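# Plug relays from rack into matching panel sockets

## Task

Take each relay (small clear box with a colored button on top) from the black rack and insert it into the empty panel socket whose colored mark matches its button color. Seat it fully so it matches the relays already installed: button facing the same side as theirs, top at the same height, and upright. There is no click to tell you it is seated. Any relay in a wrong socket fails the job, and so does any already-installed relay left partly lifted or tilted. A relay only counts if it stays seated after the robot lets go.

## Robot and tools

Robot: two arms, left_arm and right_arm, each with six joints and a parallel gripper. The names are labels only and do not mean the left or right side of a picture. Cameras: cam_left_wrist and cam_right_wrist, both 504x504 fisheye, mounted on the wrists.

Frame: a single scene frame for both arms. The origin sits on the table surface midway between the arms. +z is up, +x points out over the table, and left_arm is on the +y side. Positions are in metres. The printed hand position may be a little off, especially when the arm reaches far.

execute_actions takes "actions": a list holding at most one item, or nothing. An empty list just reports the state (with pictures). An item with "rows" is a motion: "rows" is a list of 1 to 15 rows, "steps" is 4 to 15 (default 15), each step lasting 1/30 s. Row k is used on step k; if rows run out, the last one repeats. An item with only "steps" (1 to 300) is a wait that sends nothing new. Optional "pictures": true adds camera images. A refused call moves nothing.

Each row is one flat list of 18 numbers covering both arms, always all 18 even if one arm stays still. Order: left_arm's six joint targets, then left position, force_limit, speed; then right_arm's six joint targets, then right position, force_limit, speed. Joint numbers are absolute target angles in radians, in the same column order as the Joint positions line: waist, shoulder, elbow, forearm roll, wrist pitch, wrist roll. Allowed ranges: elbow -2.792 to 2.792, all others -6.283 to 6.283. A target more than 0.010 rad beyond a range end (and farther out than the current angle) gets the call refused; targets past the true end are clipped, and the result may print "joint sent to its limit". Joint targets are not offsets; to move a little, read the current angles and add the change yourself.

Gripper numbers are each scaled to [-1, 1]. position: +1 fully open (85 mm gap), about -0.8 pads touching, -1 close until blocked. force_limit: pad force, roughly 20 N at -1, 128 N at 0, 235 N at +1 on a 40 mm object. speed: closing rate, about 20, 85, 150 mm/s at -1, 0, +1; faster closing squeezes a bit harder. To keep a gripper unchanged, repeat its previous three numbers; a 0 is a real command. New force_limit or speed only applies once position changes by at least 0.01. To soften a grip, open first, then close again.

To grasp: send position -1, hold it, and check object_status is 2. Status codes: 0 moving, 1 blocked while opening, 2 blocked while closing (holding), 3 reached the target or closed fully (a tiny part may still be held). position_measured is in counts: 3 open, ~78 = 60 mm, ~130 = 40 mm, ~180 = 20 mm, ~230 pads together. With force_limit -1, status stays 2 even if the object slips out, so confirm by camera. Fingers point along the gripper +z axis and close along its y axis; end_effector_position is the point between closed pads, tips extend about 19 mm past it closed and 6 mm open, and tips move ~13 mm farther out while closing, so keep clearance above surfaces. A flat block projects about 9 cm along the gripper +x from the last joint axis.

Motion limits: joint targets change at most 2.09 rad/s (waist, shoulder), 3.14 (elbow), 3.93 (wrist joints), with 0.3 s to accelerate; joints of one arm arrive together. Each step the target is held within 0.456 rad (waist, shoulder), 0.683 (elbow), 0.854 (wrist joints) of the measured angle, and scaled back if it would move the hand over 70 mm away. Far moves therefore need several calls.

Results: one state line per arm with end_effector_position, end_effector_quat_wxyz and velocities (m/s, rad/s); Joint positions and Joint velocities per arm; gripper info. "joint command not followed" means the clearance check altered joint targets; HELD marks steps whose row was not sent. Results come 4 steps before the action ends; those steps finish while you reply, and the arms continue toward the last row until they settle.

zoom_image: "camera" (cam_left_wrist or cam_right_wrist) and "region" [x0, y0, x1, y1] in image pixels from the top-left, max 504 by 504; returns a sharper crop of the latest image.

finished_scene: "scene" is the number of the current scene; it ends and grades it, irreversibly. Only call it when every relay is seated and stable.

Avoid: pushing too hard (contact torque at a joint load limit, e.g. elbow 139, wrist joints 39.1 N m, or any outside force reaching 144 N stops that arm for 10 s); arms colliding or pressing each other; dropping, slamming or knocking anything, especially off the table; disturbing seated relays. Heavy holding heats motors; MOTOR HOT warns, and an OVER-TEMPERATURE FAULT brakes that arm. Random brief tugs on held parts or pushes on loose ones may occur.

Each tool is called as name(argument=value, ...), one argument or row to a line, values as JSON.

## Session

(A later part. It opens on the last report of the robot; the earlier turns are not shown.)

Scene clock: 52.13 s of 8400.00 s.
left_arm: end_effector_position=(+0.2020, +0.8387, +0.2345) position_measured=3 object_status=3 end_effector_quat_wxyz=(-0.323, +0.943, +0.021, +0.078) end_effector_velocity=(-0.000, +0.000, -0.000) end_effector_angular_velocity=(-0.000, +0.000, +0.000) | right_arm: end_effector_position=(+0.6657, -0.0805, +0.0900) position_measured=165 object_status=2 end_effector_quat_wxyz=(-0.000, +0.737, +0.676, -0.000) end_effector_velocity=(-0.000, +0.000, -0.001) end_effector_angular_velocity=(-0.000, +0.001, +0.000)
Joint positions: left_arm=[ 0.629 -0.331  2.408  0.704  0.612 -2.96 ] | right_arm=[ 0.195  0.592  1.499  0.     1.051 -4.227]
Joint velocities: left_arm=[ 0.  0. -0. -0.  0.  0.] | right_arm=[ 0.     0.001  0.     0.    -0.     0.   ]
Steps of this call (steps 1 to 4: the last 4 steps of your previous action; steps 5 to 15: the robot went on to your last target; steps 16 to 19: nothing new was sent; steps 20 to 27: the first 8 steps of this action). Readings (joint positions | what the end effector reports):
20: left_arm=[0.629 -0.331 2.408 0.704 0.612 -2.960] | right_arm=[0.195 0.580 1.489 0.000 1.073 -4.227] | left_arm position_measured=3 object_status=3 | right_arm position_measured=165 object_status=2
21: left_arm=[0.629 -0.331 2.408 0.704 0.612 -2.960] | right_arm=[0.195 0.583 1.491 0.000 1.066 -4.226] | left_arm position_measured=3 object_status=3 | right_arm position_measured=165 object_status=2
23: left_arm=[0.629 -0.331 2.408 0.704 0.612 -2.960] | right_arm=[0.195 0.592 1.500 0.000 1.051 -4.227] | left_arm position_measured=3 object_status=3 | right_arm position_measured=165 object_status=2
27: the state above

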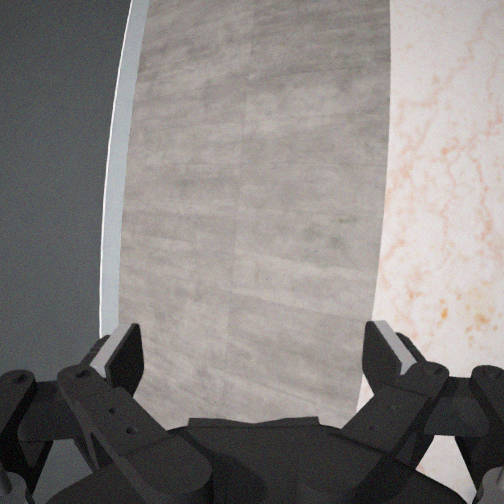

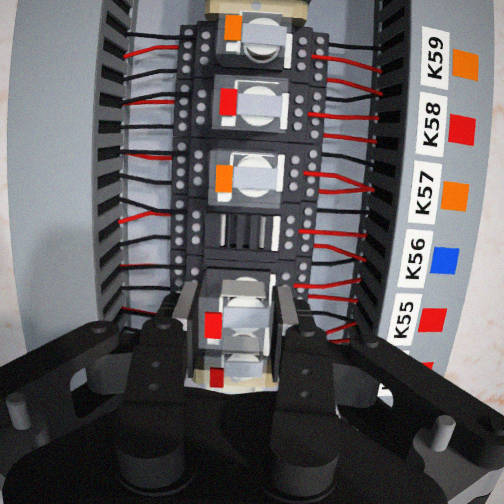

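execute_actions(
  actions=[
    {"rows":[[0.629,-0.331,2.408,0.704,0.612,-2.96,1,0,0,0.1947,0.595,1.501,0,1.0456,-4.2265,-1,-0.4,0],[0.629,-0.331,2.408,0.704,0.612,-2.96,1,0,0,0.1947,0.597,1.5027,0,1.0419,-4.2265,-1,-0.4,0],[0.629,-0.331,2.408,0.704,0.612,-2.96,1,0,0,0.1947,0.599,1.5044,0,1.0382,-4.2265,-1,-0.4,0],[0.629,-0.331,2.408,0.704,0.612,-2.96,1,0,0,0.1947,0.6005,1.5057,0,1.0354,-4.2265,-1,-0.4,0],[0.629,-0.331,2.408,0.704,0.612,-2.96,1,0,0,0.1947,0.602,1.507,0,1.0326,-4.2265,-1,-0.4,0],[0.629,-0.331,2.408,0.704,0.612,-2.96,1,0,0,0.1947,0.6036,1.5083,0,1.0297,-4.2265,-1,-0.4,0]],"steps":14},
  ],
  pictures=true,
)

Scene clock: 52.83 s of 8400.00 s.
left_arm: end_effector_position=(+0.2020, +0.8387, +0.2345) position_measured=3 object_status=3 end_effector_quat_wxyz=(-0.323, +0.943, +0.021, +0.078) end_effector_velocity=(-0.000, -0.000, -0.000) end_effector_angular_velocity=(-0.000, +0.001, -0.001) | right_arm: end_effector_position=(+0.6655, -0.0805, +0.0759) position_measured=165 object_status=2 end_effector_quat_wxyz=(+0.000, +0.737, +0.676, -0.000) end_effector_velocity=(+0.000, +0.000, +0.001) end_effector_angular_velocity=(+0.001, -0.000, -0.000)
Joint positions: left_arm=[ 0.629 -0.331  2.408  0.704  0.612 -2.96 ] | right_arm=[ 0.195  0.604  1.508 -0.     1.03  -4.227]
Joint velocities: left_arm=[-0.     0.     0.001 -0.    -0.     0.001] | right_arm=[-0.    -0.001 -0.     0.001  0.    -0.   ]
Steps of this call (steps 1 to 4: the last 4 steps of your previous action; steps 5 to 11: the robot went on to your last target; steps 12 to 21: the first 10 steps of this action). Readings (joint positions | what the end effector reports):
12: left_arm=[0.629 -0.331 2.408 0.704 0.612 -2.960] | right_arm=[0.195 0.592 1.499 0.000 1.051 -4.227] | left_arm position_measured=3 object_status=3 | right_arm position_measured=165 object_status=2
13: left_arm=[0.629 -0.331 2.408 0.704 0.612 -2.960] | right_arm=[0.195 0.593 1.500 0.000 1.047 -4.227] | left_arm position_measured=3 object_status=3 | right_arm position_measured=165 object_status=2
15: left_arm=[0.629 -0.331 2.408 0.704 0.612 -2.960] | right_arm=[0.195 0.598 1.504 0.000 1.040 -4.227] | left_arm position_measured=3 object_status=3 | right_arm position_measured=165 object_status=2
19: left_arm=[0.629 -0.331 2.408 0.704 0.612 -2.960] | right_arm=[0.195 0.603 1.508 -0.000 1.030 -4.227] | left_arm position_measured=3 object_status=3 | right_arm position_measured=165 object_status=2
21: the state above

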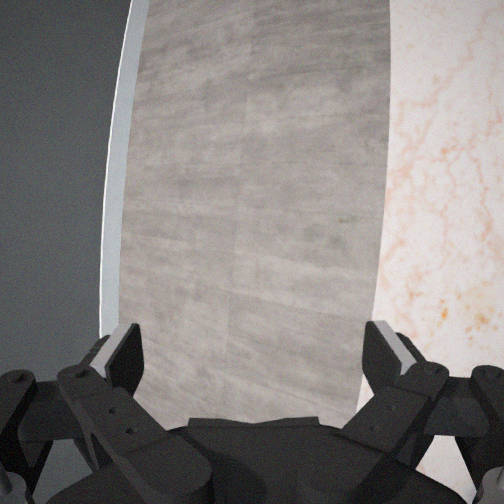

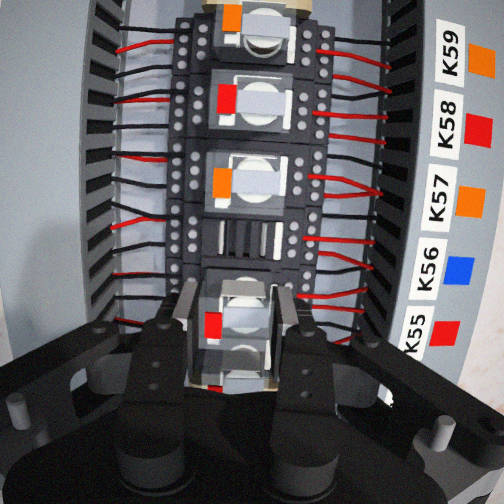

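execute_actions(
  actions=[
    {"rows":[[0.629,-0.331,2.408,0.704,0.612,-2.96,1,0,0,0.1947,0.6036,1.5083,0,1.0297,-4.2265,0.15,-0.4,1],[0.629,-0.331,2.408,0.704,0.612,-2.96,1,0,0,0.1947,0.6036,1.5083,0,1.0297,-4.2265,0.15,-0.4,1],[0.629,-0.331,2.408,0.704,0.612,-2.96,1,0,0,0.1947,0.6036,1.5083,0,1.0297,-4.2265,0.15,-0.4,1],[0.629,-0.331,2.408,0.704,0.612,-2.96,1,0,0,0.1947,0.6036,1.5083,0,1.0297,-4.2265,0.15,-0.4,1],[0.629,-0.331,2.408,0.704,0.612,-2.96,1,0,0,0.1947,0.6036,1.5083,0,1.0297,-4.2265,0.15,-0.4,1],[0.629,-0.331,2.408,0.704,0.612,-2.96,1,0,0,0.1947,0.5546,1.4612,0,1.1259,-4.2265,0.15,-0.4,1]],"steps":15},
  ],
  pictures=true,
)

Scene clock: 53.43 s of 8400.00 s.
left_arm: end_effector_position=(+0.2020, +0.8387, +0.2345) position_measured=3 object_status=3 end_effector_quat_wxyz=(-0.323, +0.943, +0.021, +0.078) end_effector_velocity=(+0.001, -0.000, +0.000) end_effector_angular_velocity=(+0.000, +0.000, -0.001) | right_arm: end_effector_position=(+0.6662, -0.0801, +0.1399) position_measured=110 object_status=0 end_effector_quat_wxyz=(+0.000, +0.737, +0.676, +0.001) end_effector_velocity=(-0.019, -0.008, +0.074) end_effector_angular_velocity=(-0.011, +0.026, +0.000)
Joint positions: left_arm=[ 0.629 -0.331  2.408  0.704  0.612 -2.96 ] | right_arm=[ 0.195  0.555  1.461  0.     1.123 -4.227]
Joint velocities: left_arm=[-0.001 -0.    -0.     0.     0.     0.   ] | right_arm=[ 0.    -0.069 -0.033  0.     0.131  0.   ]
Steps of this call (steps 1 to 4: the last 4 steps of your previous action; steps 5 to 7: the robot went on to your last target; steps 8 to 18: the first 11 steps of this action). Readings (joint positions | what the end effector reports):
8: left_arm=[0.629 -0.331 2.408 0.704 0.612 -2.960] | right_arm=[0.195 0.604 1.508 -0.000 1.030 -4.227] | left_arm position_measured=3 object_status=3 | right_arm position_measured=165 object_status=0
9: left_arm=[0.629 -0.331 2.408 0.704 0.612 -2.960] | right_arm=[0.195 0.604 1.508 -0.000 1.030 -4.227] | left_arm position_measured=3 object_status=3 | right_arm position_measured=164 object_status=0
11: left_arm=[0.629 -0.331 2.408 0.704 0.612 -2.960] | right_arm=[0.195 0.604 1.508 -0.000 1.030 -4.227] | left_arm position_measured=3 object_status=3 | right_arm position_measured=148 object_status=0
15: left_arm=[0.629 -0.331 2.408 0.704 0.612 -2.960] | right_arm=[0.195 0.591 1.495 -0.000 1.057 -4.227] | left_arm position_measured=3 object_status=3 | right_arm position_measured=114 object_status=0
18: the state above

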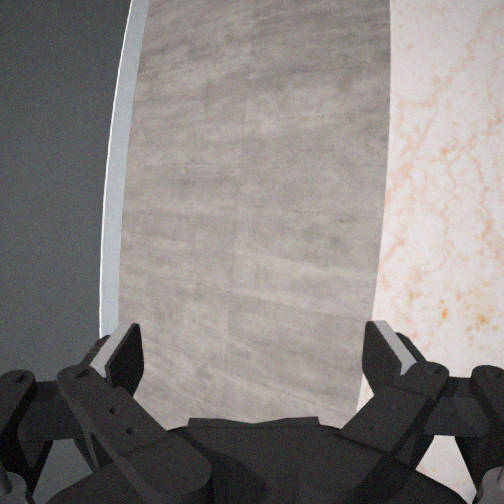

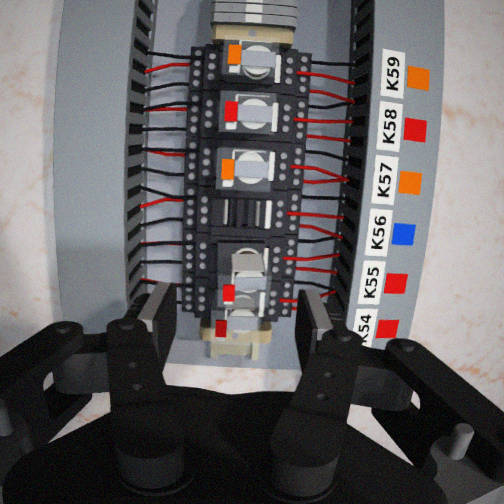

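execute_actions(
  actions=[
    {"rows":[[0.629,-0.331,2.408,0.704,0.612,-2.96,1,0,0,0.1947,0.5546,1.4612,0,1.1259,-4.2265,-1,-0.4,1],[0.629,-0.331,2.408,0.704,0.612,-2.96,1,0,0,0.1947,0.5546,1.4612,0,1.1259,-4.2265,-1,-0.4,1],[0.629,-0.331,2.408,0.704,0.612,-2.96,1,0,0,0.1947,0.5546,1.4612,0,1.1259,-4.2265,-1,-0.4,1],[0.629,-0.331,2.408,0.704,0.612,-2.96,1,0,0,0.1947,0.5546,1.4612,0,1.1259,-4.2265,-1,-0.4,1],[0.629,-0.331,2.408,0.704,0.612,-2.96,1,0,0,0.1947,0.5803,1.4884,0,1.0728,-4.2265,-1,-0.4,1]],"steps":15},
  ],
  pictures=true,
)

Scene clock: 54.03 s of 8400.00 s.
left_arm: end_effector_position=(+0.2020, +0.8387, +0.2345) position_measured=3 object_status=3 end_effector_quat_wxyz=(-0.323, +0.943, +0.021, +0.078) end_effector_velocity=(-0.000, +0.001, +0.001) end_effector_angular_velocity=(+0.001, -0.000, +0.001) | right_arm: end_effector_position=(+0.6656, -0.0805, +0.1045) position_measured=216 object_status=0 end_effector_quat_wxyz=(-0.000, +0.737, +0.676, -0.000) end_effector_velocity=(+0.000, +0.000, +0.001) end_effector_angular_velocity=(+0.001, -0.002, +0.000)
Joint positions: left_arm=[ 0.629 -0.331  2.408  0.704  0.612 -2.96 ] | right_arm=[ 0.195  0.581  1.488 -0.     1.073 -4.227]
Joint velocities: left_arm=[ 0.001  0.    -0.001 -0.     0.     0.   ] | right_arm=[ 0.    -0.001  0.    -0.    -0.001  0.   ]
Steps of this call (steps 1 to 4: the last 4 steps of your previous action; steps 5 to 7: the robot went on to your last target; steps 8 to 18: the first 11 steps of this action). Readings (joint positions | what the end effector reports):
8: left_arm=[0.629 -0.331 2.408 0.704 0.612 -2.960] | right_arm=[0.195 0.554 1.461 0.000 1.126 -4.227] | left_arm position_measured=3 object_status=3 | right_arm position_measured=110 object_status=0
9: left_arm=[0.629 -0.331 2.408 0.704 0.612 -2.960] | right_arm=[0.195 0.555 1.461 0.000 1.126 -4.227] | left_arm position_measured=3 object_status=3 | right_arm position_measured=111 object_status=0
11: left_arm=[0.629 -0.331 2.408 0.704 0.612 -2.960] | right_arm=[0.195 0.555 1.461 0.000 1.126 -4.227] | left_arm position_measured=3 object_status=3 | right_arm position_measured=127 object_status=0
15: left_arm=[0.629 -0.331 2.408 0.704 0.612 -2.960] | right_arm=[0.195 0.577 1.485 -0.000 1.081 -4.227] | left_arm position_measured=3 object_status=3 | right_arm position_measured=176 object_status=0
18: the state above

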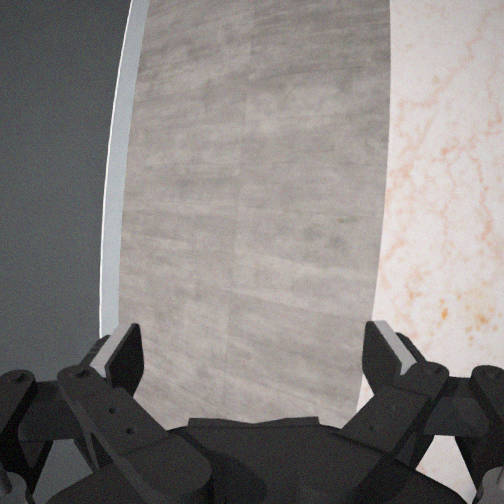

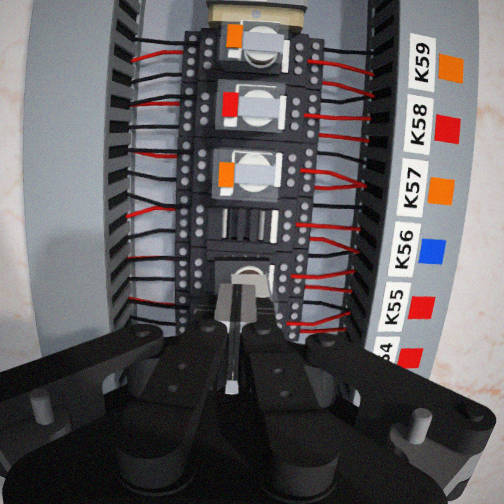

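execute_actions(
  actions=[
    {"rows":[[0.629,-0.331,2.408,0.704,0.612,-2.96,1,0,0,0.1947,0.587,1.4942,0,1.0604,-4.2265,-1,-0.4,1],[0.629,-0.331,2.408,0.704,0.612,-2.96,1,0,0,0.1947,0.591,1.4976,0,1.053,-4.2265,-1,-0.4,1],[0.629,-0.331,2.408,0.704,0.612,-2.96,1,0,0,0.1947,0.5922,1.4986,0,1.0508,-4.2265,-1,-0.4,1],[0.629,-0.331,2.408,0.704,0.612,-2.96,1,0,0,0.1947,0.593,1.4993,0,1.0493,-4.2265,-1,-0.4,1],[0.629,-0.331,2.408,0.704,0.612,-2.96,1,0,0,0.1947,0.5938,1.5,0,1.0478,-4.2265,-1,-0.4,1],[0.629,-0.331,2.408,0.704,0.612,-2.96,1,0,0,0.1947,0.5946,1.5007,0,1.0463,-4.2265,-1,-0.4,1]],"steps":14},
  ],
  pictures=true,
)

Scene clock: 64.60 s of 8400.00 s.
left_arm: end_effector_position=(+0.2020, +0.8387, +0.2345) position_measured=3 object_status=3 end_effector_quat_wxyz=(-0.323, +0.943, +0.021, +0.078) end_effector_velocity=(-0.001, +0.000, -0.000) end_effector_angular_velocity=(-0.000, +0.001, +0.002) | right_arm: end_effector_position=(+0.6670, -0.0800, +0.0920) position_measured=231 object_status=3 end_effector_quat_wxyz=(+0.001, +0.737, +0.676, +0.002) end_effector_velocity=(+0.000, -0.000, -0.001) end_effector_angular_velocity=(-0.001, +0.001, -0.000)
Joint positions: left_arm=[ 0.629 -0.331  2.408  0.704  0.612 -2.96 ] | right_arm=[ 0.195  0.591  1.497 -0.     1.049 -4.227]
Joint velocities: left_arm=[ 0.002 -0.     0.     0.     0.002  0.   ] | right_arm=[-0.     0.002 -0.    -0.     0.     0.   ]
FORCE FAULT: contact force on the right arm reached its limit, and that arm stopped for 10 seconds. The contact can be on any part of that arm, not only on its tool. That arm's remaining commands of this call were not run. That arm holds still and accepts commands again. Move the arm away from the contact; if what it grips holds it there, let go first. Pushing or pulling that hard again can fault the arm again.
Kept back: nothing.
The stop of the right arm began at step 17 of this call (marked STOPPED below). From that step on that arm followed nothing that you had sent. 7 of its steps, steps kept back included, did not run and will not run. The other arm was sent all steps of this action in this call, none kept back. Nothing is kept back now, and the robot has no last target.
Steps of this call (steps 1 to 4: the last 4 steps of your previous action; steps 5 to 9: the robot went on to your last target; steps 10 to 19: the first 10 steps of this action; steps 20 to 23: the last 4 steps of this action, not kept back; steps 24 to 317: the stop continued). Readings (joint positions | what the end effector reports):
10: left_arm=[0.629 -0.331 2.408 0.704 0.612 -2.960] | right_arm=[0.195 0.580 1.489 0.000 1.073 -4.227] | left_arm position_measured=3 object_status=3 | right_arm position_measured=231 object_status=3
11: left_arm=[0.629 -0.331 2.408 0.704 0.612 -2.960] | right_arm=[0.195 0.583 1.491 0.000 1.066 -4.227] | left_arm position_measured=3 object_status=3 | right_arm position_measured=231 object_status=3
13: left_arm=[0.629 -0.331 2.408 0.704 0.612 -2.960] | right_arm=[0.195 0.591 1.498 0.000 1.053 -4.227] | left_arm position_measured=3 object_status=3 | right_arm position_measured=231 object_status=3
17: left_arm=[0.629 -0.331 2.408 0.704 0.612 -2.960] | right_arm=[0.195 0.591 1.498 -0.000 1.049 -4.227] | left_arm position_measured=3 object_status=3 | right_arm position_measured=231 object_status=3 STOPPED (the right arm)
317: the state above

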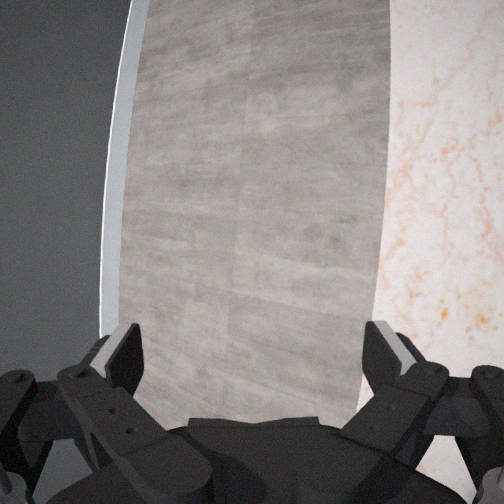

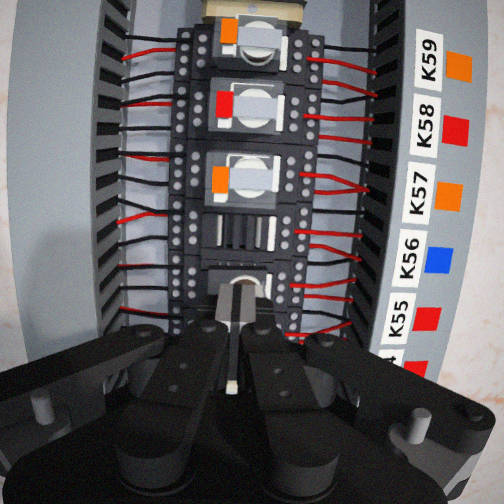

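execute_actions(
  actions=[
    {"rows":[[0.629,-0.331,2.408,0.704,0.612,-2.96,1,0,0,0.1947,0.5546,1.4612,0,1.1259,-4.2265,0.15,-0.4,1]],"steps":15},
  ],
  pictures=true,
)

Scene clock: 65.07 s of 8400.00 s.
left_arm: end_effector_position=(+0.2020, +0.8387, +0.2345) position_measured=3 object_status=3 end_effector_quat_wxyz=(-0.323, +0.943, +0.021, +0.078) end_effector_velocity=(-0.000, +0.000, +0.000) end_effector_angular_velocity=(+0.000, +0.001, +0.000) | right_arm: end_effector_position=(+0.6654, -0.0806, +0.1399) position_measured=126 object_status=0 end_effector_quat_wxyz=(-0.000, +0.737, +0.676, +0.000) end_effector_velocity=(+0.001, -0.000, -0.002) end_effector_angular_velocity=(-0.002, +0.002, +0.000)
Joint positions: left_arm=[ 0.629 -0.331  2.408  0.704  0.612 -2.96 ] | right_arm=[ 0.195  0.554  1.461  0.     1.126 -4.227]
Joint velocities: left_arm=[ 0.001 -0.    -0.     0.     0.     0.001] | right_arm=[-0.     0.004 -0.002 -0.001  0.001 -0.   ]
Steps of this call (steps 1 to 3: nothing new was sent; steps 4 to 14: the first 11 steps of this action). Readings (joint positions | what the end effector reports):
4: left_arm=[0.629 -0.331 2.408 0.704 0.612 -2.960] | right_arm=[0.195 0.591 1.497 -0.000 1.049 -4.227] | left_arm position_measured=3 object_status=3 | right_arm position_measured=231 object_status=0
5: left_arm=[0.629 -0.331 2.408 0.704 0.612 -2.960] | right_arm=[0.195 0.588 1.494 -0.000 1.056 -4.227] | left_arm position_measured=3 object_status=3 | right_arm position_measured=231 object_status=0
7: left_arm=[0.629 -0.331 2.408 0.704 0.612 -2.960] | right_arm=[0.195 0.566 1.471 -0.000 1.104 -4.227] | left_arm position_measured=3 object_status=3 | right_arm position_measured=215 object_status=0
11: left_arm=[0.629 -0.331 2.408 0.704 0.612 -2.960] | right_arm=[0.195 0.554 1.461 0.000 1.126 -4.227] | left_arm position_measured=3 object_status=3 | right_arm position_measured=165 object_status=0
14: the state above

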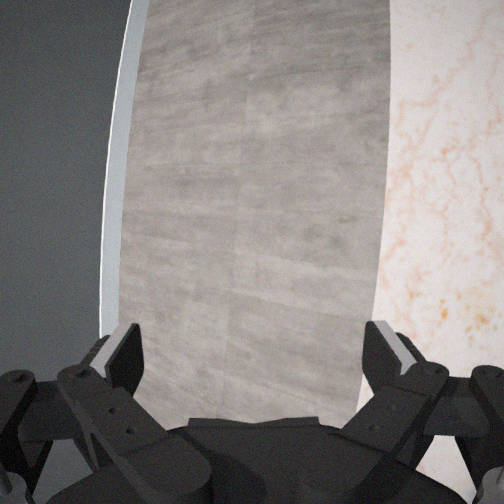

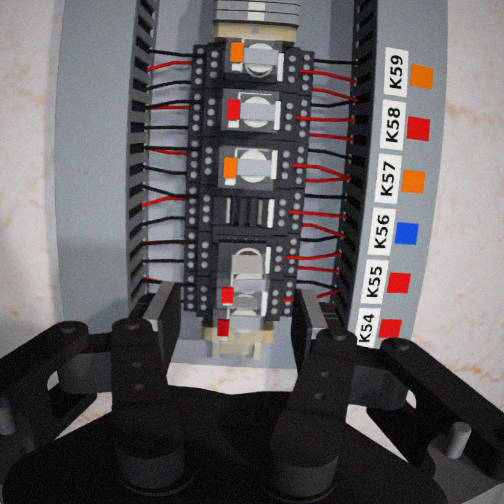

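zoom_image(
  camera="cam_right_wrist",
  region=[170,130,330,370],
)

Region (170, 130, 330, 370) of cam_right_wrist's 504x504 image, scaled by 2.100, with more detail than that image has.

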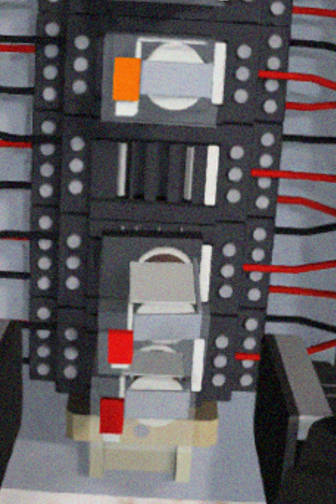

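execute_actions(
  actions=[
    {"rows":[[0.629,-0.331,2.408,0.704,0.612,-2.96,1,0,0,0.2108,0.5312,1.4995,0,1.111,-2.6396,1,-0.4,1]],"steps":15},
  ],
)

execute_actions(
  actions=[
    {"rows":[[0.629,-0.331,2.408,0.704,0.612,-2.96,1,0,0,0.2108,0.5312,1.4995,0,1.111,-2.6396,1,-0.4,1]],"steps":15},
  ],
  pictures=true,
)

Scene clock: 65.80 s of 8400.00 s.
left_arm: end_effector_position=(+0.2020, +0.8387, +0.2345) position_measured=3 object_status=3 end_effector_quat_wxyz=(-0.323, +0.943, +0.021, +0.078) end_effector_velocity=(+0.000, -0.000, +0.000) end_effector_angular_velocity=(+0.000, -0.000, -0.001) | right_arm: end_effector_position=(+0.6515, -0.0767, +0.1397) position_measured=11 object_status=0 end_effector_quat_wxyz=(+0.000, +0.924, +0.383, -0.000) end_effector_velocity=(-0.043, +0.011, +0.001) end_effector_angular_velocity=(-0.000, -0.003, -3.781)
Joint positions: left_arm=[ 0.629 -0.331  2.408  0.704  0.612 -2.96 ] | right_arm=[ 0.206  0.539  1.487 -0.     1.116 -3.519]
Joint velocities: left_arm=[-0.    -0.     0.    -0.    -0.001  0.001] | right_arm=[ 0.034 -0.052  0.082 -0.    -0.033  3.814]
Steps of this call (steps 1 to 4: the last 4 steps of your previous action; steps 5 to 11: the robot went on to your last target; steps 12 to 22: the first 11 steps of this action). Readings (joint positions | what the end effector reports):
12: left_arm=[0.629 -0.331 2.408 0.704 0.612 -2.960] | right_arm=[0.195 0.555 1.461 -0.000 1.126 -4.226] | left_arm position_measured=3 object_status=3 | right_arm position_measured=110 object_status=0
13: left_arm=[0.629 -0.331 2.408 0.704 0.612 -2.960] | right_arm=[0.195 0.555 1.461 -0.000 1.126 -4.219] | left_arm position_measured=3 object_status=3 | right_arm position_measured=109 object_status=0
15: left_arm=[0.629 -0.331 2.408 0.704 0.612 -2.960] | right_arm=[0.196 0.554 1.464 -0.000 1.126 -4.163] | left_arm position_measured=3 object_status=3 | right_arm position_measured=93 object_status=0
19: left_arm=[0.629 -0.331 2.408 0.704 0.612 -2.960] | right_arm=[0.201 0.546 1.477 -0.000 1.120 -3.878] | left_arm position_measured=3 object_status=3 | right_arm position_measured=43 object_status=0
22: the state above

Scene clock: 66.30 s of 8400.00 s.
left_arm: end_effector_position=(+0.2020, +0.8387, +0.2345) position_measured=3 object_status=3 end_effector_quat_wxyz=(-0.323, +0.943, +0.021, +0.078) end_effector_velocity=(-0.000, +0.000, +0.000) end_effector_angular_velocity=(+0.000, +0.000, +0.001) | right_arm: end_effector_position=(+0.6450, -0.0749, +0.1398) position_measured=3 object_status=3 end_effector_quat_wxyz=(+0.000, +0.999, -0.044, -0.000) end_effector_velocity=(+0.000, -0.000, +0.000) end_effector_angular_velocity=(+0.000, -0.000, -0.003)
Joint positions: left_arm=[ 0.629 -0.331  2.408  0.704  0.612 -2.96 ] | right_arm=[ 0.211  0.531  1.499 -0.     1.111 -2.64 ]
Joint velocities: left_arm=[ 0.001  0.    -0.001 -0.     0.     0.   ] | right_arm=[-0.    -0.    -0.    -0.    -0.     0.002]
Steps of this call (steps 1 to 4: the last 4 steps of your previous action; steps 5 to 15: the first 11 steps of this action). Readings (joint positions | what the end effector reports):
5: left_arm=[0.629 -0.331 2.408 0.704 0.612 -2.960] | right_arm=[0.209 0.533 1.496 -0.000 1.112 -2.928] | left_arm position_measured=3 object_status=3 | right_arm position_measured=3 object_status=0
6: left_arm=[0.629 -0.331 2.408 0.704 0.612 -2.960] | right_arm=[0.210 0.533 1.497 -0.000 1.112 -2.844] | left_arm position_measured=3 object_status=3 | right_arm position_measured=3 object_status=0
8: left_arm=[0.629 -0.331 2.408 0.704 0.612 -2.960] | right_arm=[0.210 0.532 1.499 -0.000 1.111 -2.720] | left_arm position_measured=3 object_status=3 | right_arm position_measured=3 object_status=0
12: left_arm=[0.629 -0.331 2.408 0.704 0.612 -2.960] | right_arm=[0.211 0.531 1.499 -0.000 1.111 -2.640] | left_arm position_measured=3 object_status=3 | right_arm position_measured=3 object_status=3
15: the state above

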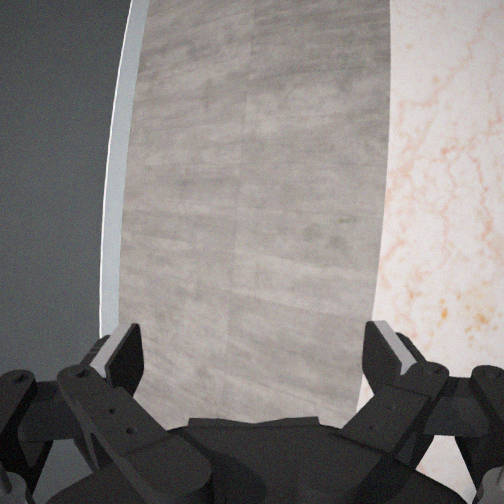

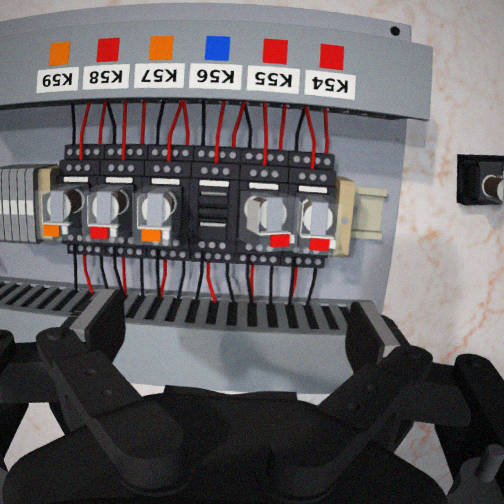

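zoom_image(
  camera="cam_right_wrist",
  region=[130,140,370,280],
)

Region (130, 140, 370, 280) of cam_right_wrist's 504x504 image, scaled by 2.100, with more detail than that image has; it fills the top 294 rows of this view, and the rest is white.

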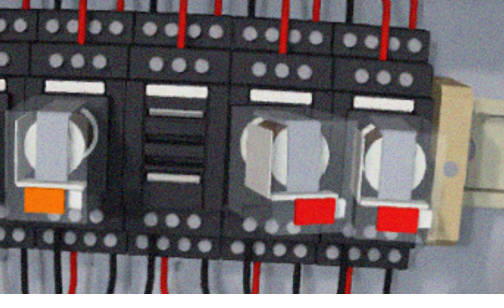

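execute_actions(
  actions=[
    {"rows":[[0.629,-0.331,2.408,0.704,0.612,-2.96,1,0,0,0.1833,0.562,1.4888,0,1.0908,-4.2379,0.15,-0.4,1]],"steps":15},
  ],
)

execute_actions(
  actions=[
    {"rows":[[0.629,-0.331,2.408,0.704,0.612,-2.96,1,0,0,0.1833,0.562,1.4888,0,1.0908,-4.2379,0.15,-0.4,1]],"steps":14},
  ],
  pictures=true,
)

Scene clock: 68.17 s of 8400.00 s.
left_arm: end_effector_position=(+0.2020, +0.8387, +0.2345) position_measured=3 object_status=3 end_effector_quat_wxyz=(-0.323, +0.943, +0.021, +0.078) end_effector_velocity=(+0.000, -0.000, -0.000) end_effector_angular_velocity=(-0.000, +0.001, -0.000) | right_arm: end_effector_position=(+0.6587, -0.0857, +0.1263) position_measured=102 object_status=0 end_effector_quat_wxyz=(+0.000, +0.955, +0.296, +0.000) end_effector_velocity=(+0.043, -0.034, -0.043) end_effector_angular_velocity=(+0.000, -0.001, +3.756)
Joint positions: left_arm=[ 0.629 -0.331  2.408  0.704  0.612 -2.96 ] | right_arm=[ 0.192  0.552  1.492 -0.     1.097 -3.347]
Joint velocities: left_arm=[-0.001  0.    -0.    -0.     0.001 -0.001] | right_arm=[-0.059  0.066 -0.024  0.    -0.043 -3.815]
Steps of this call (steps 1 to 4: the last 4 steps of your previous action; steps 5 to 15: the robot went on to your last target; steps 16 to 45: nothing new was sent; steps 46 to 56: the first 11 steps of this action). Readings (joint positions | what the end effector reports):
46: left_arm=[0.629 -0.331 2.408 0.704 0.612 -2.960] | right_arm=[0.211 0.531 1.500 -0.000 1.111 -2.640] | left_arm position_measured=3 object_status=3 | right_arm position_measured=3 object_status=0
47: left_arm=[0.629 -0.331 2.408 0.704 0.612 -2.960] | right_arm=[0.211 0.531 1.500 -0.000 1.111 -2.646] | left_arm position_measured=3 object_status=3 | right_arm position_measured=4 object_status=0
49: left_arm=[0.629 -0.331 2.408 0.704 0.612 -2.960] | right_arm=[0.209 0.533 1.499 -0.000 1.110 -2.703] | left_arm position_measured=3 object_status=3 | right_arm position_measured=20 object_status=0
53: left_arm=[0.629 -0.331 2.408 0.704 0.612 -2.960] | right_arm=[0.200 0.543 1.495 -0.000 1.103 -2.988] | left_arm position_measured=3 object_status=3 | right_arm position_measured=70 object_status=0
56: the state above

Scene clock: 68.63 s of 8400.00 s.
left_arm: end_effector_position=(+0.2020, +0.8387, +0.2345) position_measured=3 object_status=3 end_effector_quat_wxyz=(-0.323, +0.943, +0.021, +0.078) end_effector_velocity=(+0.001, -0.000, +0.001) end_effector_angular_velocity=(+0.001, -0.000, -0.003) | right_arm: end_effector_position=(+0.6650, -0.0909, +0.1199) position_measured=110 object_status=3 end_effector_quat_wxyz=(+0.000, +0.737, +0.675, +0.000) end_effector_velocity=(-0.001, +0.001, -0.000) end_effector_angular_velocity=(+0.000, +0.000, +0.004)
Joint positions: left_arm=[ 0.629 -0.331  2.408  0.704  0.612 -2.96 ] | right_arm=[ 0.183  0.562  1.489 -0.     1.091 -4.238]
Joint velocities: left_arm=[-0.003 -0.    -0.001  0.     0.     0.   ] | right_arm=[ 0.001  0.     0.     0.001 -0.    -0.003]
Steps of this call (steps 1 to 4: the last 4 steps of your previous action; steps 5 to 14: the first 10 steps of this action). Readings (joint positions | what the end effector reports):
5: left_arm=[0.629 -0.331 2.408 0.704 0.612 -2.960] | right_arm=[0.186 0.559 1.490 -0.000 1.093 -3.941] | left_arm position_measured=3 object_status=3 | right_arm position_measured=109 object_status=0
6: left_arm=[0.629 -0.331 2.408 0.704 0.612 -2.960] | right_arm=[0.185 0.560 1.489 -0.000 1.092 -4.027] | left_arm position_measured=3 object_status=3 | right_arm position_measured=110 object_status=0
8: left_arm=[0.629 -0.331 2.408 0.704 0.612 -2.960] | right_arm=[0.184 0.561 1.489 -0.000 1.091 -4.153] | left_arm position_measured=3 object_status=3 | right_arm position_measured=110 object_status=0
12: left_arm=[0.629 -0.331 2.408 0.704 0.612 -2.960] | right_arm=[0.183 0.562 1.489 -0.000 1.091 -4.237] | left_arm position_measured=3 object_status=3 | right_arm position_measured=110 object_status=3
14: the state above

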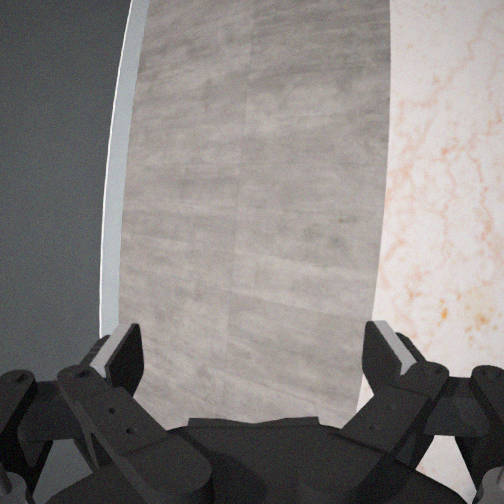

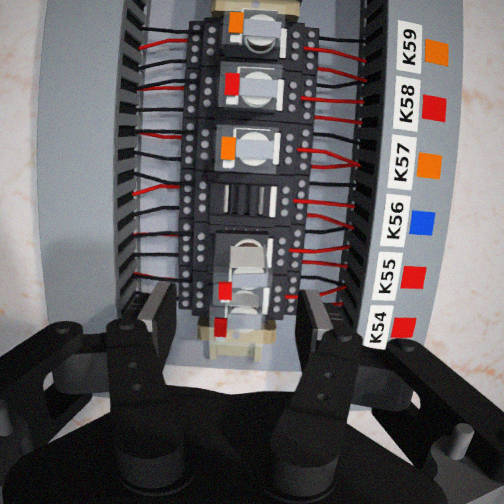

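execute_actions(
  actions=[
    {"rows":[[0.629,-0.331,2.408,0.704,0.612,-2.96,1,0,0,0.1833,0.58,1.5054,0,1.0562,-4.2379,0.15,-0.4,1],[0.629,-0.331,2.408,0.704,0.612,-2.96,1,0,0,0.1833,0.5896,1.5138,0,1.0382,-4.2379,0.15,-0.4,1]],"steps":14},
  ],
  pictures=true,
)

Scene clock: 69.20 s of 8400.00 s.
left_arm: end_effector_position=(+0.2020, +0.8387, +0.2345) position_measured=3 object_status=3 end_effector_quat_wxyz=(-0.323, +0.943, +0.021, +0.078) end_effector_velocity=(+0.001, -0.001, -0.000) end_effector_angular_velocity=(+0.000, -0.000, -0.004) | right_arm: end_effector_position=(+0.6652, -0.0909, +0.0846) position_measured=110 object_status=3 end_effector_quat_wxyz=(-0.000, +0.737, +0.676, -0.000) end_effector_velocity=(+0.000, +0.001, +0.003) end_effector_angular_velocity=(+0.002, -0.003, +0.000)
Joint positions: left_arm=[ 0.629 -0.331  2.408  0.704  0.612 -2.96 ] | right_arm=[ 0.183  0.59   1.514 -0.     1.038 -4.238]
Joint velocities: left_arm=[-0.002 -0.     0.001 -0.    -0.002  0.001] | right_arm=[ 0.001 -0.003  0.     0.001 -0.    -0.   ]
Steps of this call (steps 1 to 4: the last 4 steps of your previous action; steps 5 to 7: the robot went on to your last target; steps 8 to 17: the first 10 steps of this action). Readings (joint positions | what the end effector reports):
8: left_arm=[0.629 -0.331 2.408 0.704 0.612 -2.960] | right_arm=[0.183 0.562 1.489 -0.000 1.091 -4.238] | left_arm position_measured=3 object_status=3 | right_arm position_measured=110 object_status=3
9: left_arm=[0.629 -0.331 2.408 0.704 0.612 -2.960] | right_arm=[0.183 0.565 1.491 0.000 1.083 -4.238] | left_arm position_measured=3 object_status=3 | right_arm position_measured=110 object_status=3
11: left_arm=[0.629 -0.331 2.408 0.704 0.612 -2.960] | right_arm=[0.183 0.586 1.511 0.000 1.046 -4.238] | left_arm position_measured=3 object_status=3 | right_arm position_measured=110 object_status=3
15: left_arm=[0.629 -0.331 2.408 0.704 0.612 -2.960] | right_arm=[0.183 0.590 1.514 -0.000 1.038 -4.238] | left_arm position_measured=3 object_status=3 | right_arm position_measured=110 object_status=3
17: the state above

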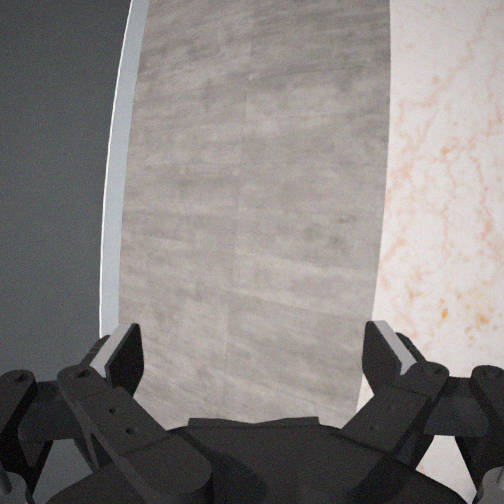

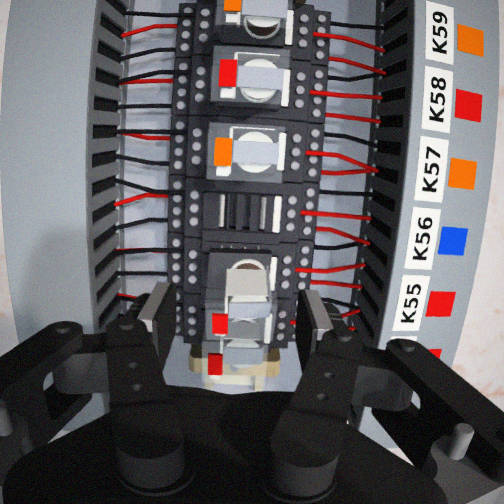

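execute_actions(
  actions=[
    {"rows":[[0.629,-0.331,2.408,0.704,0.612,-2.96,1,0,0,0.1833,0.5896,1.5138,0,1.0382,-4.2379,-1,-0.8,0]],"steps":15},
  ],
  pictures=true,
)

Scene clock: 69.70 s of 8400.00 s.
left_arm: end_effector_position=(+0.2020, +0.8387, +0.2345) position_measured=3 object_status=3 end_effector_quat_wxyz=(-0.323, +0.943, +0.021, +0.078) end_effector_velocity=(+0.000, +0.000, +0.000) end_effector_angular_velocity=(+0.000, +0.000, -0.000) | right_arm: end_effector_position=(+0.6652, -0.0909, +0.0848) position_measured=165 object_status=0 end_effector_quat_wxyz=(+0.000, +0.737, +0.676, +0.000) end_effector_velocity=(-0.000, +0.000, -0.000) end_effector_angular_velocity=(-0.000, +0.000, +0.000)
Joint positions: left_arm=[ 0.629 -0.331  2.408  0.704  0.612 -2.96 ] | right_arm=[ 0.183  0.59   1.514 -0.     1.038 -4.238]
Joint velocities: left_arm=[-0. -0. -0.  0.  0.  0.] | right_arm=[ 0.     0.001 -0.    -0.     0.    -0.   ]
Steps of this call (steps 1 to 4: the last 4 steps of your previous action; steps 5 to 15: the first 11 steps of this action). Readings (joint positions | what the end effector reports):
5: left_arm=[0.629 -0.331 2.408 0.704 0.612 -2.960] | right_arm=[0.183 0.590 1.514 -0.000 1.038 -4.238] | left_arm position_measured=3 object_status=3 | right_arm position_measured=110 object_status=0
6: left_arm=[0.629 -0.331 2.408 0.704 0.612 -2.960] | right_arm=[0.183 0.590 1.514 -0.000 1.038 -4.238] | left_arm position_measured=3 object_status=3 | right_arm position_measured=110 object_status=0
8: left_arm=[0.629 -0.331 2.408 0.704 0.612 -2.960] | right_arm=[0.183 0.590 1.514 -0.000 1.038 -4.238] | left_arm position_measured=3 object_status=3 | right_arm position_measured=119 object_status=0
12: left_arm=[0.629 -0.331 2.408 0.704 0.612 -2.960] | right_arm=[0.183 0.590 1.514 -0.000 1.038 -4.238] | left_arm position_measured=3 object_status=3 | right_arm position_measured=148 object_status=0
15: the state above

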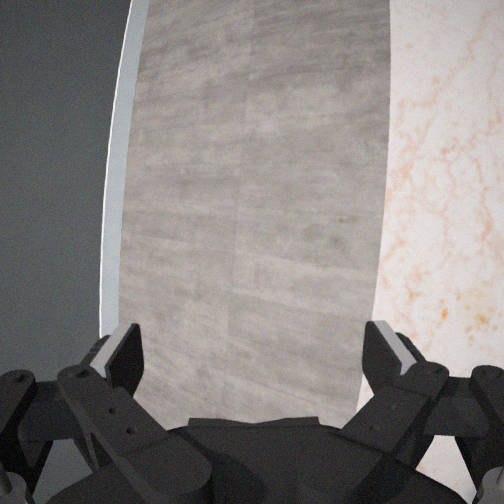

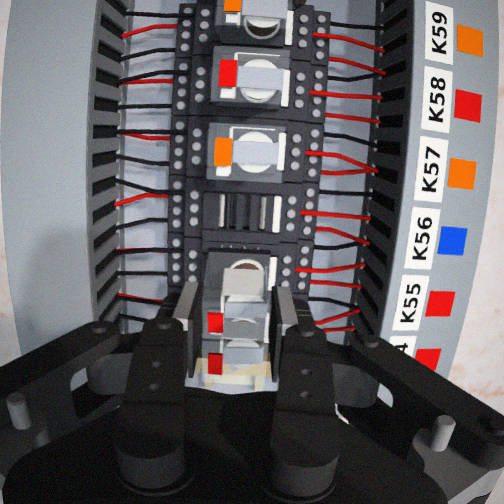

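execute_actions(
  actions=[
    {"rows":[[0.629,-0.331,2.408,0.704,0.612,-2.96,1,0,0,0.1846,0.5901,1.5123,0,1.0393,-4.2366,-1,-0.8,0],[0.629,-0.331,2.408,0.704,0.612,-2.96,1,0,0,0.1859,0.5905,1.5108,0,1.0403,-4.2353,-1,-0.8,0],[0.629,-0.331,2.408,0.704,0.612,-2.96,1,0,0,0.1872,0.591,1.5092,0,1.0414,-4.234,-1,-0.8,0],[0.629,-0.331,2.408,0.704,0.612,-2.96,1,0,0,0.1885,0.5915,1.5077,0,1.0425,-4.2327,-1,-0.8,0],[0.629,-0.331,2.408,0.704,0.612,-2.96,1,0,0,0.1898,0.592,1.5061,0,1.0435,-4.2314,-1,-0.8,0],[0.629,-0.331,2.408,0.704,0.612,-2.96,1,0,0,0.191,0.5924,1.5046,0,1.0446,-4.2302,-1,-0.8,0]],"steps":14},
  ],
  pictures=true,
)

Scene clock: 70.30 s of 8400.00 s.
left_arm: end_effector_position=(+0.2020, +0.8387, +0.2345) position_measured=3 object_status=3 end_effector_quat_wxyz=(-0.323, +0.943, +0.021, +0.078) end_effector_velocity=(+0.000, -0.000, +0.000) end_effector_angular_velocity=(+0.000, +0.000, -0.001) | right_arm: end_effector_position=(+0.6655, -0.0838, +0.0871) position_measured=165 object_status=2 end_effector_quat_wxyz=(+0.000, +0.737, +0.676, +0.000) end_effector_velocity=(-0.000, +0.000, -0.001) end_effector_angular_velocity=(-0.001, +0.001, -0.001)
Joint positions: left_arm=[ 0.629 -0.331  2.408  0.704  0.612 -2.96 ] | right_arm=[ 0.191  0.592  1.505  0.     1.045 -4.23 ]
Joint velocities: left_arm=[-0.001  0.    -0.     0.    -0.     0.   ] | right_arm=[ 0.     0.001 -0.     0.     0.001  0.001]
Steps of this call (steps 1 to 4: the last 4 steps of your previous action; steps 5 to 8: the robot went on to your last target; steps 9 to 18: the first 10 steps of this action). Readings (joint positions | what the end effector reports):
9: left_arm=[0.629 -0.331 2.408 0.704 0.612 -2.960] | right_arm=[0.183 0.590 1.514 -0.000 1.038 -4.238] | left_arm position_measured=3 object_status=3 | right_arm position_measured=165 object_status=2
10: left_arm=[0.629 -0.331 2.408 0.704 0.612 -2.960] | right_arm=[0.184 0.590 1.513 -0.000 1.038 -4.238] | left_arm position_measured=3 object_status=3 | right_arm position_measured=165 object_status=2
12: left_arm=[0.629 -0.331 2.408 0.704 0.612 -2.960] | right_arm=[0.187 0.590 1.510 -0.000 1.041 -4.235] | left_arm position_measured=3 object_status=3 | right_arm position_measured=165 object_status=2
16: left_arm=[0.629 -0.331 2.408 0.704 0.612 -2.960] | right_arm=[0.191 0.592 1.505 0.000 1.044 -4.230] | left_arm position_measured=3 object_status=3 | right_arm position_measured=165 object_status=2
18: the state above

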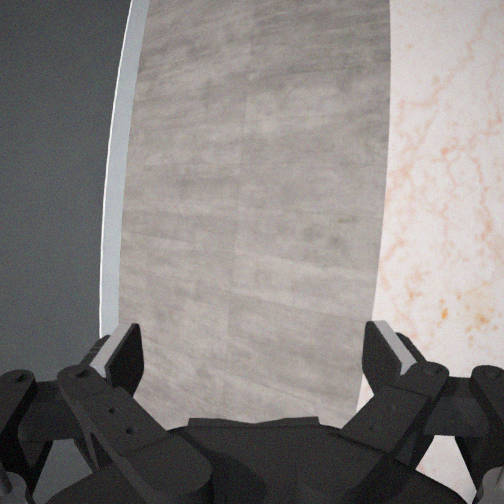

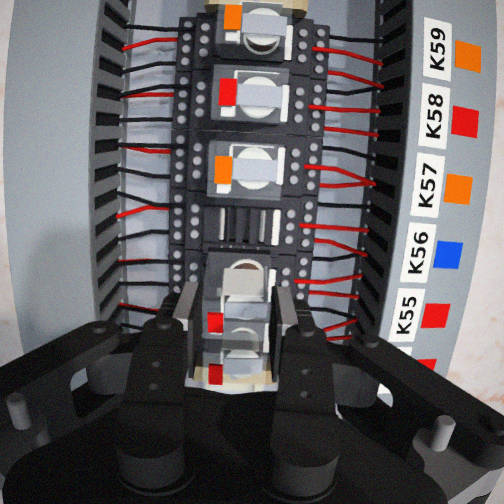

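execute_actions(
  actions=[
    {"rows":[[0.629,-0.331,2.408,0.704,0.612,-2.96,1,0,0,0.191,0.5924,1.5046,0,1.0446,-4.2302,0.15,-0.4,1],[0.629,-0.331,2.408,0.704,0.612,-2.96,1,0,0,0.191,0.5924,1.5046,0,1.0446,-4.2302,0.15,-0.4,1],[0.629,-0.331,2.408,0.704,0.612,-2.96,1,0,0,0.191,0.5924,1.5046,0,1.0446,-4.2302,0.15,-0.4,1],[0.629,-0.331,2.408,0.704,0.612,-2.96,1,0,0,0.191,0.5924,1.5046,0,1.0446,-4.2302,0.15,-0.4,1],[0.629,-0.331,2.408,0.704,0.612,-2.96,1,0,0,0.191,0.5924,1.5046,0,1.0446,-4.2302,0.15,-0.4,1],[0.629,-0.331,2.408,0.704,0.612,-2.96,1,0,0,0.191,0.5924,1.5046,0,1.0446,-4.2302,0.15,-0.4,1],[0.629,-0.331,2.408,0.704,0.612,-2.96,1,0,0,0.191,0.552,1.465,0,1.1246,-4.2302,0.15,-0.4,1]],"steps":15},
  ],
)

execute_actions(
  actions=[
    {"rows":[[0.629,-0.331,2.408,0.704,0.612,-2.96,1,0,0,0.2108,0.5312,1.4995,0,1.111,-2.6396,1,-0.4,1]],"steps":15},
  ],
)

execute_actions(
  actions=[
    {"rows":[[0.629,-0.331,2.408,0.704,0.612,-2.96,1,0,0,0.2108,0.5312,1.4995,0,1.111,-2.6396,1,-0.4,1]],"steps":13},
  ],
  pictures=true,
)

Scene clock: 71.03 s of 8400.00 s.
left_arm: end_effector_position=(+0.2020, +0.8387, +0.2345) position_measured=3 object_status=3 end_effector_quat_wxyz=(-0.323, +0.943, +0.021, +0.078) end_effector_velocity=(+0.000, -0.000, +0.000) end_effector_angular_velocity=(+0.000, +0.001, -0.002) | right_arm: end_effector_position=(+0.6662, -0.0835, +0.1372) position_measured=110 object_status=0 end_effector_quat_wxyz=(+0.000, +0.737, +0.676, +0.001) end_effector_velocity=(-0.005, -0.001, +0.256) end_effector_angular_velocity=(+0.017, -0.038, +0.000)
Joint positions: left_arm=[ 0.629 -0.331  2.408  0.704  0.612 -2.96 ] | right_arm=[ 0.191  0.554  1.466  0.     1.118 -4.23 ]
Joint velocities: left_arm=[-0.001 -0.     0.     0.    -0.     0.001] | right_arm=[ 0.001 -0.206 -0.169  0.001  0.334  0.   ]
Steps of this call (steps 1 to 4: the last 4 steps of your previous action; steps 5 to 11: the robot went on to your last target; steps 12 to 22: the first 11 steps of this action). Readings (joint positions | what the end effector reports):
12: left_arm=[0.629 -0.331 2.408 0.704 0.612 -2.960] | right_arm=[0.191 0.592 1.505 0.000 1.045 -4.230] | left_arm position_measured=3 object_status=3 | right_arm position_measured=165 object_status=0
13: left_arm=[0.629 -0.331 2.408 0.704 0.612 -2.960] | right_arm=[0.191 0.592 1.505 0.000 1.045 -4.230] | left_arm position_measured=3 object_status=3 | right_arm position_measured=164 object_status=0
15: left_arm=[0.629 -0.331 2.408 0.704 0.612 -2.960] | right_arm=[0.191 0.592 1.505 0.000 1.045 -4.230] | left_arm position_measured=3 object_status=3 | right_arm position_measured=148 object_status=0
19: left_arm=[0.629 -0.331 2.408 0.704 0.612 -2.960] | right_arm=[0.191 0.590 1.502 0.000 1.052 -4.230] | left_arm position_measured=3 object_status=3 | right_arm position_measured=114 object_status=0
22: the state above

Scene clock: 71.53 s of 8400.00 s.
left_arm: end_effector_position=(+0.2020, +0.8387, +0.2345) position_measured=3 object_status=3 end_effector_quat_wxyz=(-0.323, +0.943, +0.021, +0.078) end_effector_velocity=(-0.000, +0.000, -0.001) end_effector_angular_velocity=(-0.000, +0.000, -0.000) | right_arm: end_effector_position=(+0.6515, -0.0777, +0.1398) position_measured=11 object_status=0 end_effector_quat_wxyz=(+0.000, +0.923, +0.384, -0.000) end_effector_velocity=(-0.043, +0.019, +0.000) end_effector_angular_velocity=(-0.000, -0.002, -3.772)
Joint positions: left_arm=[ 0.629 -0.331  2.408  0.704  0.612 -2.96 ] | right_arm=[ 0.204  0.538  1.488  0.     1.115 -3.522]
Joint velocities: left_arm=[ 0.001  0.     0.001  0.    -0.001  0.001] | right_arm=[ 0.042 -0.046  0.074 -0.    -0.03   3.814]
Steps of this call (steps 1 to 4: the last 4 steps of your previous action; steps 5 to 15: the first 11 steps of this action). Readings (joint positions | what the end effector reports):
5: left_arm=[0.629 -0.331 2.408 0.704 0.612 -2.960] | right_arm=[0.191 0.552 1.465 0.000 1.125 -4.230] | left_arm position_measured=3 object_status=3 | right_arm position_measured=110 object_status=0
6: left_arm=[0.629 -0.331 2.408 0.704 0.612 -2.960] | right_arm=[0.191 0.552 1.465 0.000 1.125 -4.223] | left_arm position_measured=3 object_status=3 | right_arm position_measured=109 object_status=0
8: left_arm=[0.629 -0.331 2.408 0.704 0.612 -2.960] | right_arm=[0.192 0.551 1.467 0.000 1.124 -4.167] | left_arm position_measured=3 object_status=3 | right_arm position_measured=93 object_status=0
12: left_arm=[0.629 -0.331 2.408 0.704 0.612 -2.960] | right_arm=[0.199 0.544 1.479 0.000 1.119 -3.881] | left_arm position_measured=3 object_status=3 | right_arm position_measured=43 object_status=0
15: the state above

Scene clock: 71.97 s of 8400.00 s.
left_arm: end_effector_position=(+0.2020, +0.8387, +0.2345) position_measured=3 object_status=3 end_effector_quat_wxyz=(-0.323, +0.943, +0.021, +0.078) end_effector_velocity=(-0.000, -0.000, -0.000) end_effector_angular_velocity=(-0.000, +0.001, +0.001) | right_arm: end_effector_position=(+0.6450, -0.0749, +0.1398) position_measured=3 object_status=3 end_effector_quat_wxyz=(+0.000, +0.999, -0.043, -0.000) end_effector_velocity=(+0.000, -0.000, +0.001) end_effector_angular_velocity=(+0.000, -0.001, -0.006)
Joint positions: left_arm=[ 0.629 -0.331  2.408  0.704  0.612 -2.96 ] | right_arm=[ 0.211  0.531  1.499  0.     1.111 -2.64 ]
Joint velocities: left_arm=[-0.    -0.     0.     0.     0.001 -0.   ] | right_arm=[-0.001 -0.001  0.    -0.    -0.     0.006]
Steps of this call (steps 1 to 4: the last 4 steps of your previous action; steps 5 to 13: the first 9 steps of this action). Readings (joint positions | what the end effector reports):
5: left_arm=[0.629 -0.331 2.408 0.704 0.612 -2.960] | right_arm=[0.209 0.533 1.496 0.000 1.112 -2.930] | left_arm position_measured=3 object_status=3 | right_arm position_measured=3 object_status=0
6: left_arm=[0.629 -0.331 2.408 0.704 0.612 -2.960] | right_arm=[0.210 0.532 1.497 0.000 1.112 -2.846] | left_arm position_measured=3 object_status=3 | right_arm position_measured=3 object_status=0
8: left_arm=[0.629 -0.331 2.408 0.704 0.612 -2.960] | right_arm=[0.210 0.532 1.499 0.000 1.111 -2.721] | left_arm position_measured=3 object_status=3 | right_arm position_measured=3 object_status=0
12: left_arm=[0.629 -0.331 2.408 0.704 0.612 -2.960] | right_arm=[0.211 0.531 1.499 0.000 1.111 -2.640] | left_arm position_measured=3 object_status=3 | right_arm position_measured=3 object_status=3
13: the state above

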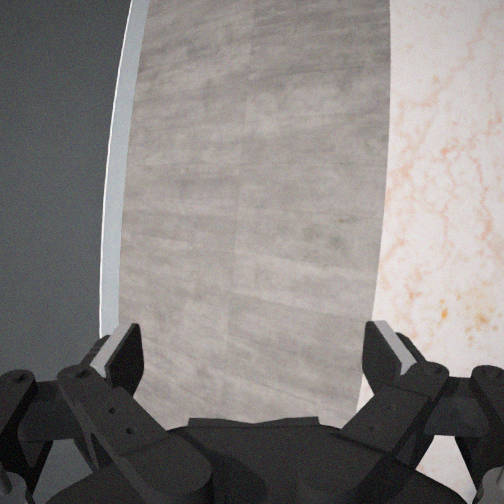

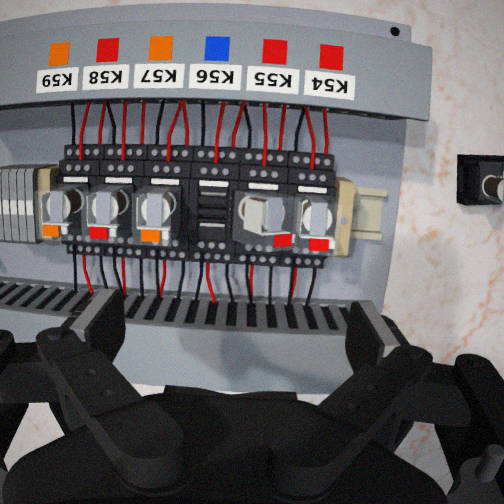

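zoom_image(
  camera="cam_right_wrist",
  region=[190,150,360,270],
)

Region (190, 150, 360, 270) of cam_right_wrist's 504x504 image, scaled by 2.965, with more detail than that image has; it fills the top 356 rows of this view, and the rest is white.

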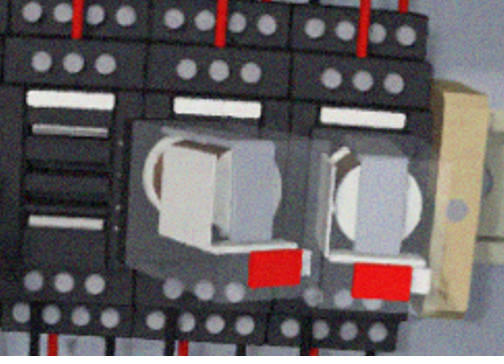

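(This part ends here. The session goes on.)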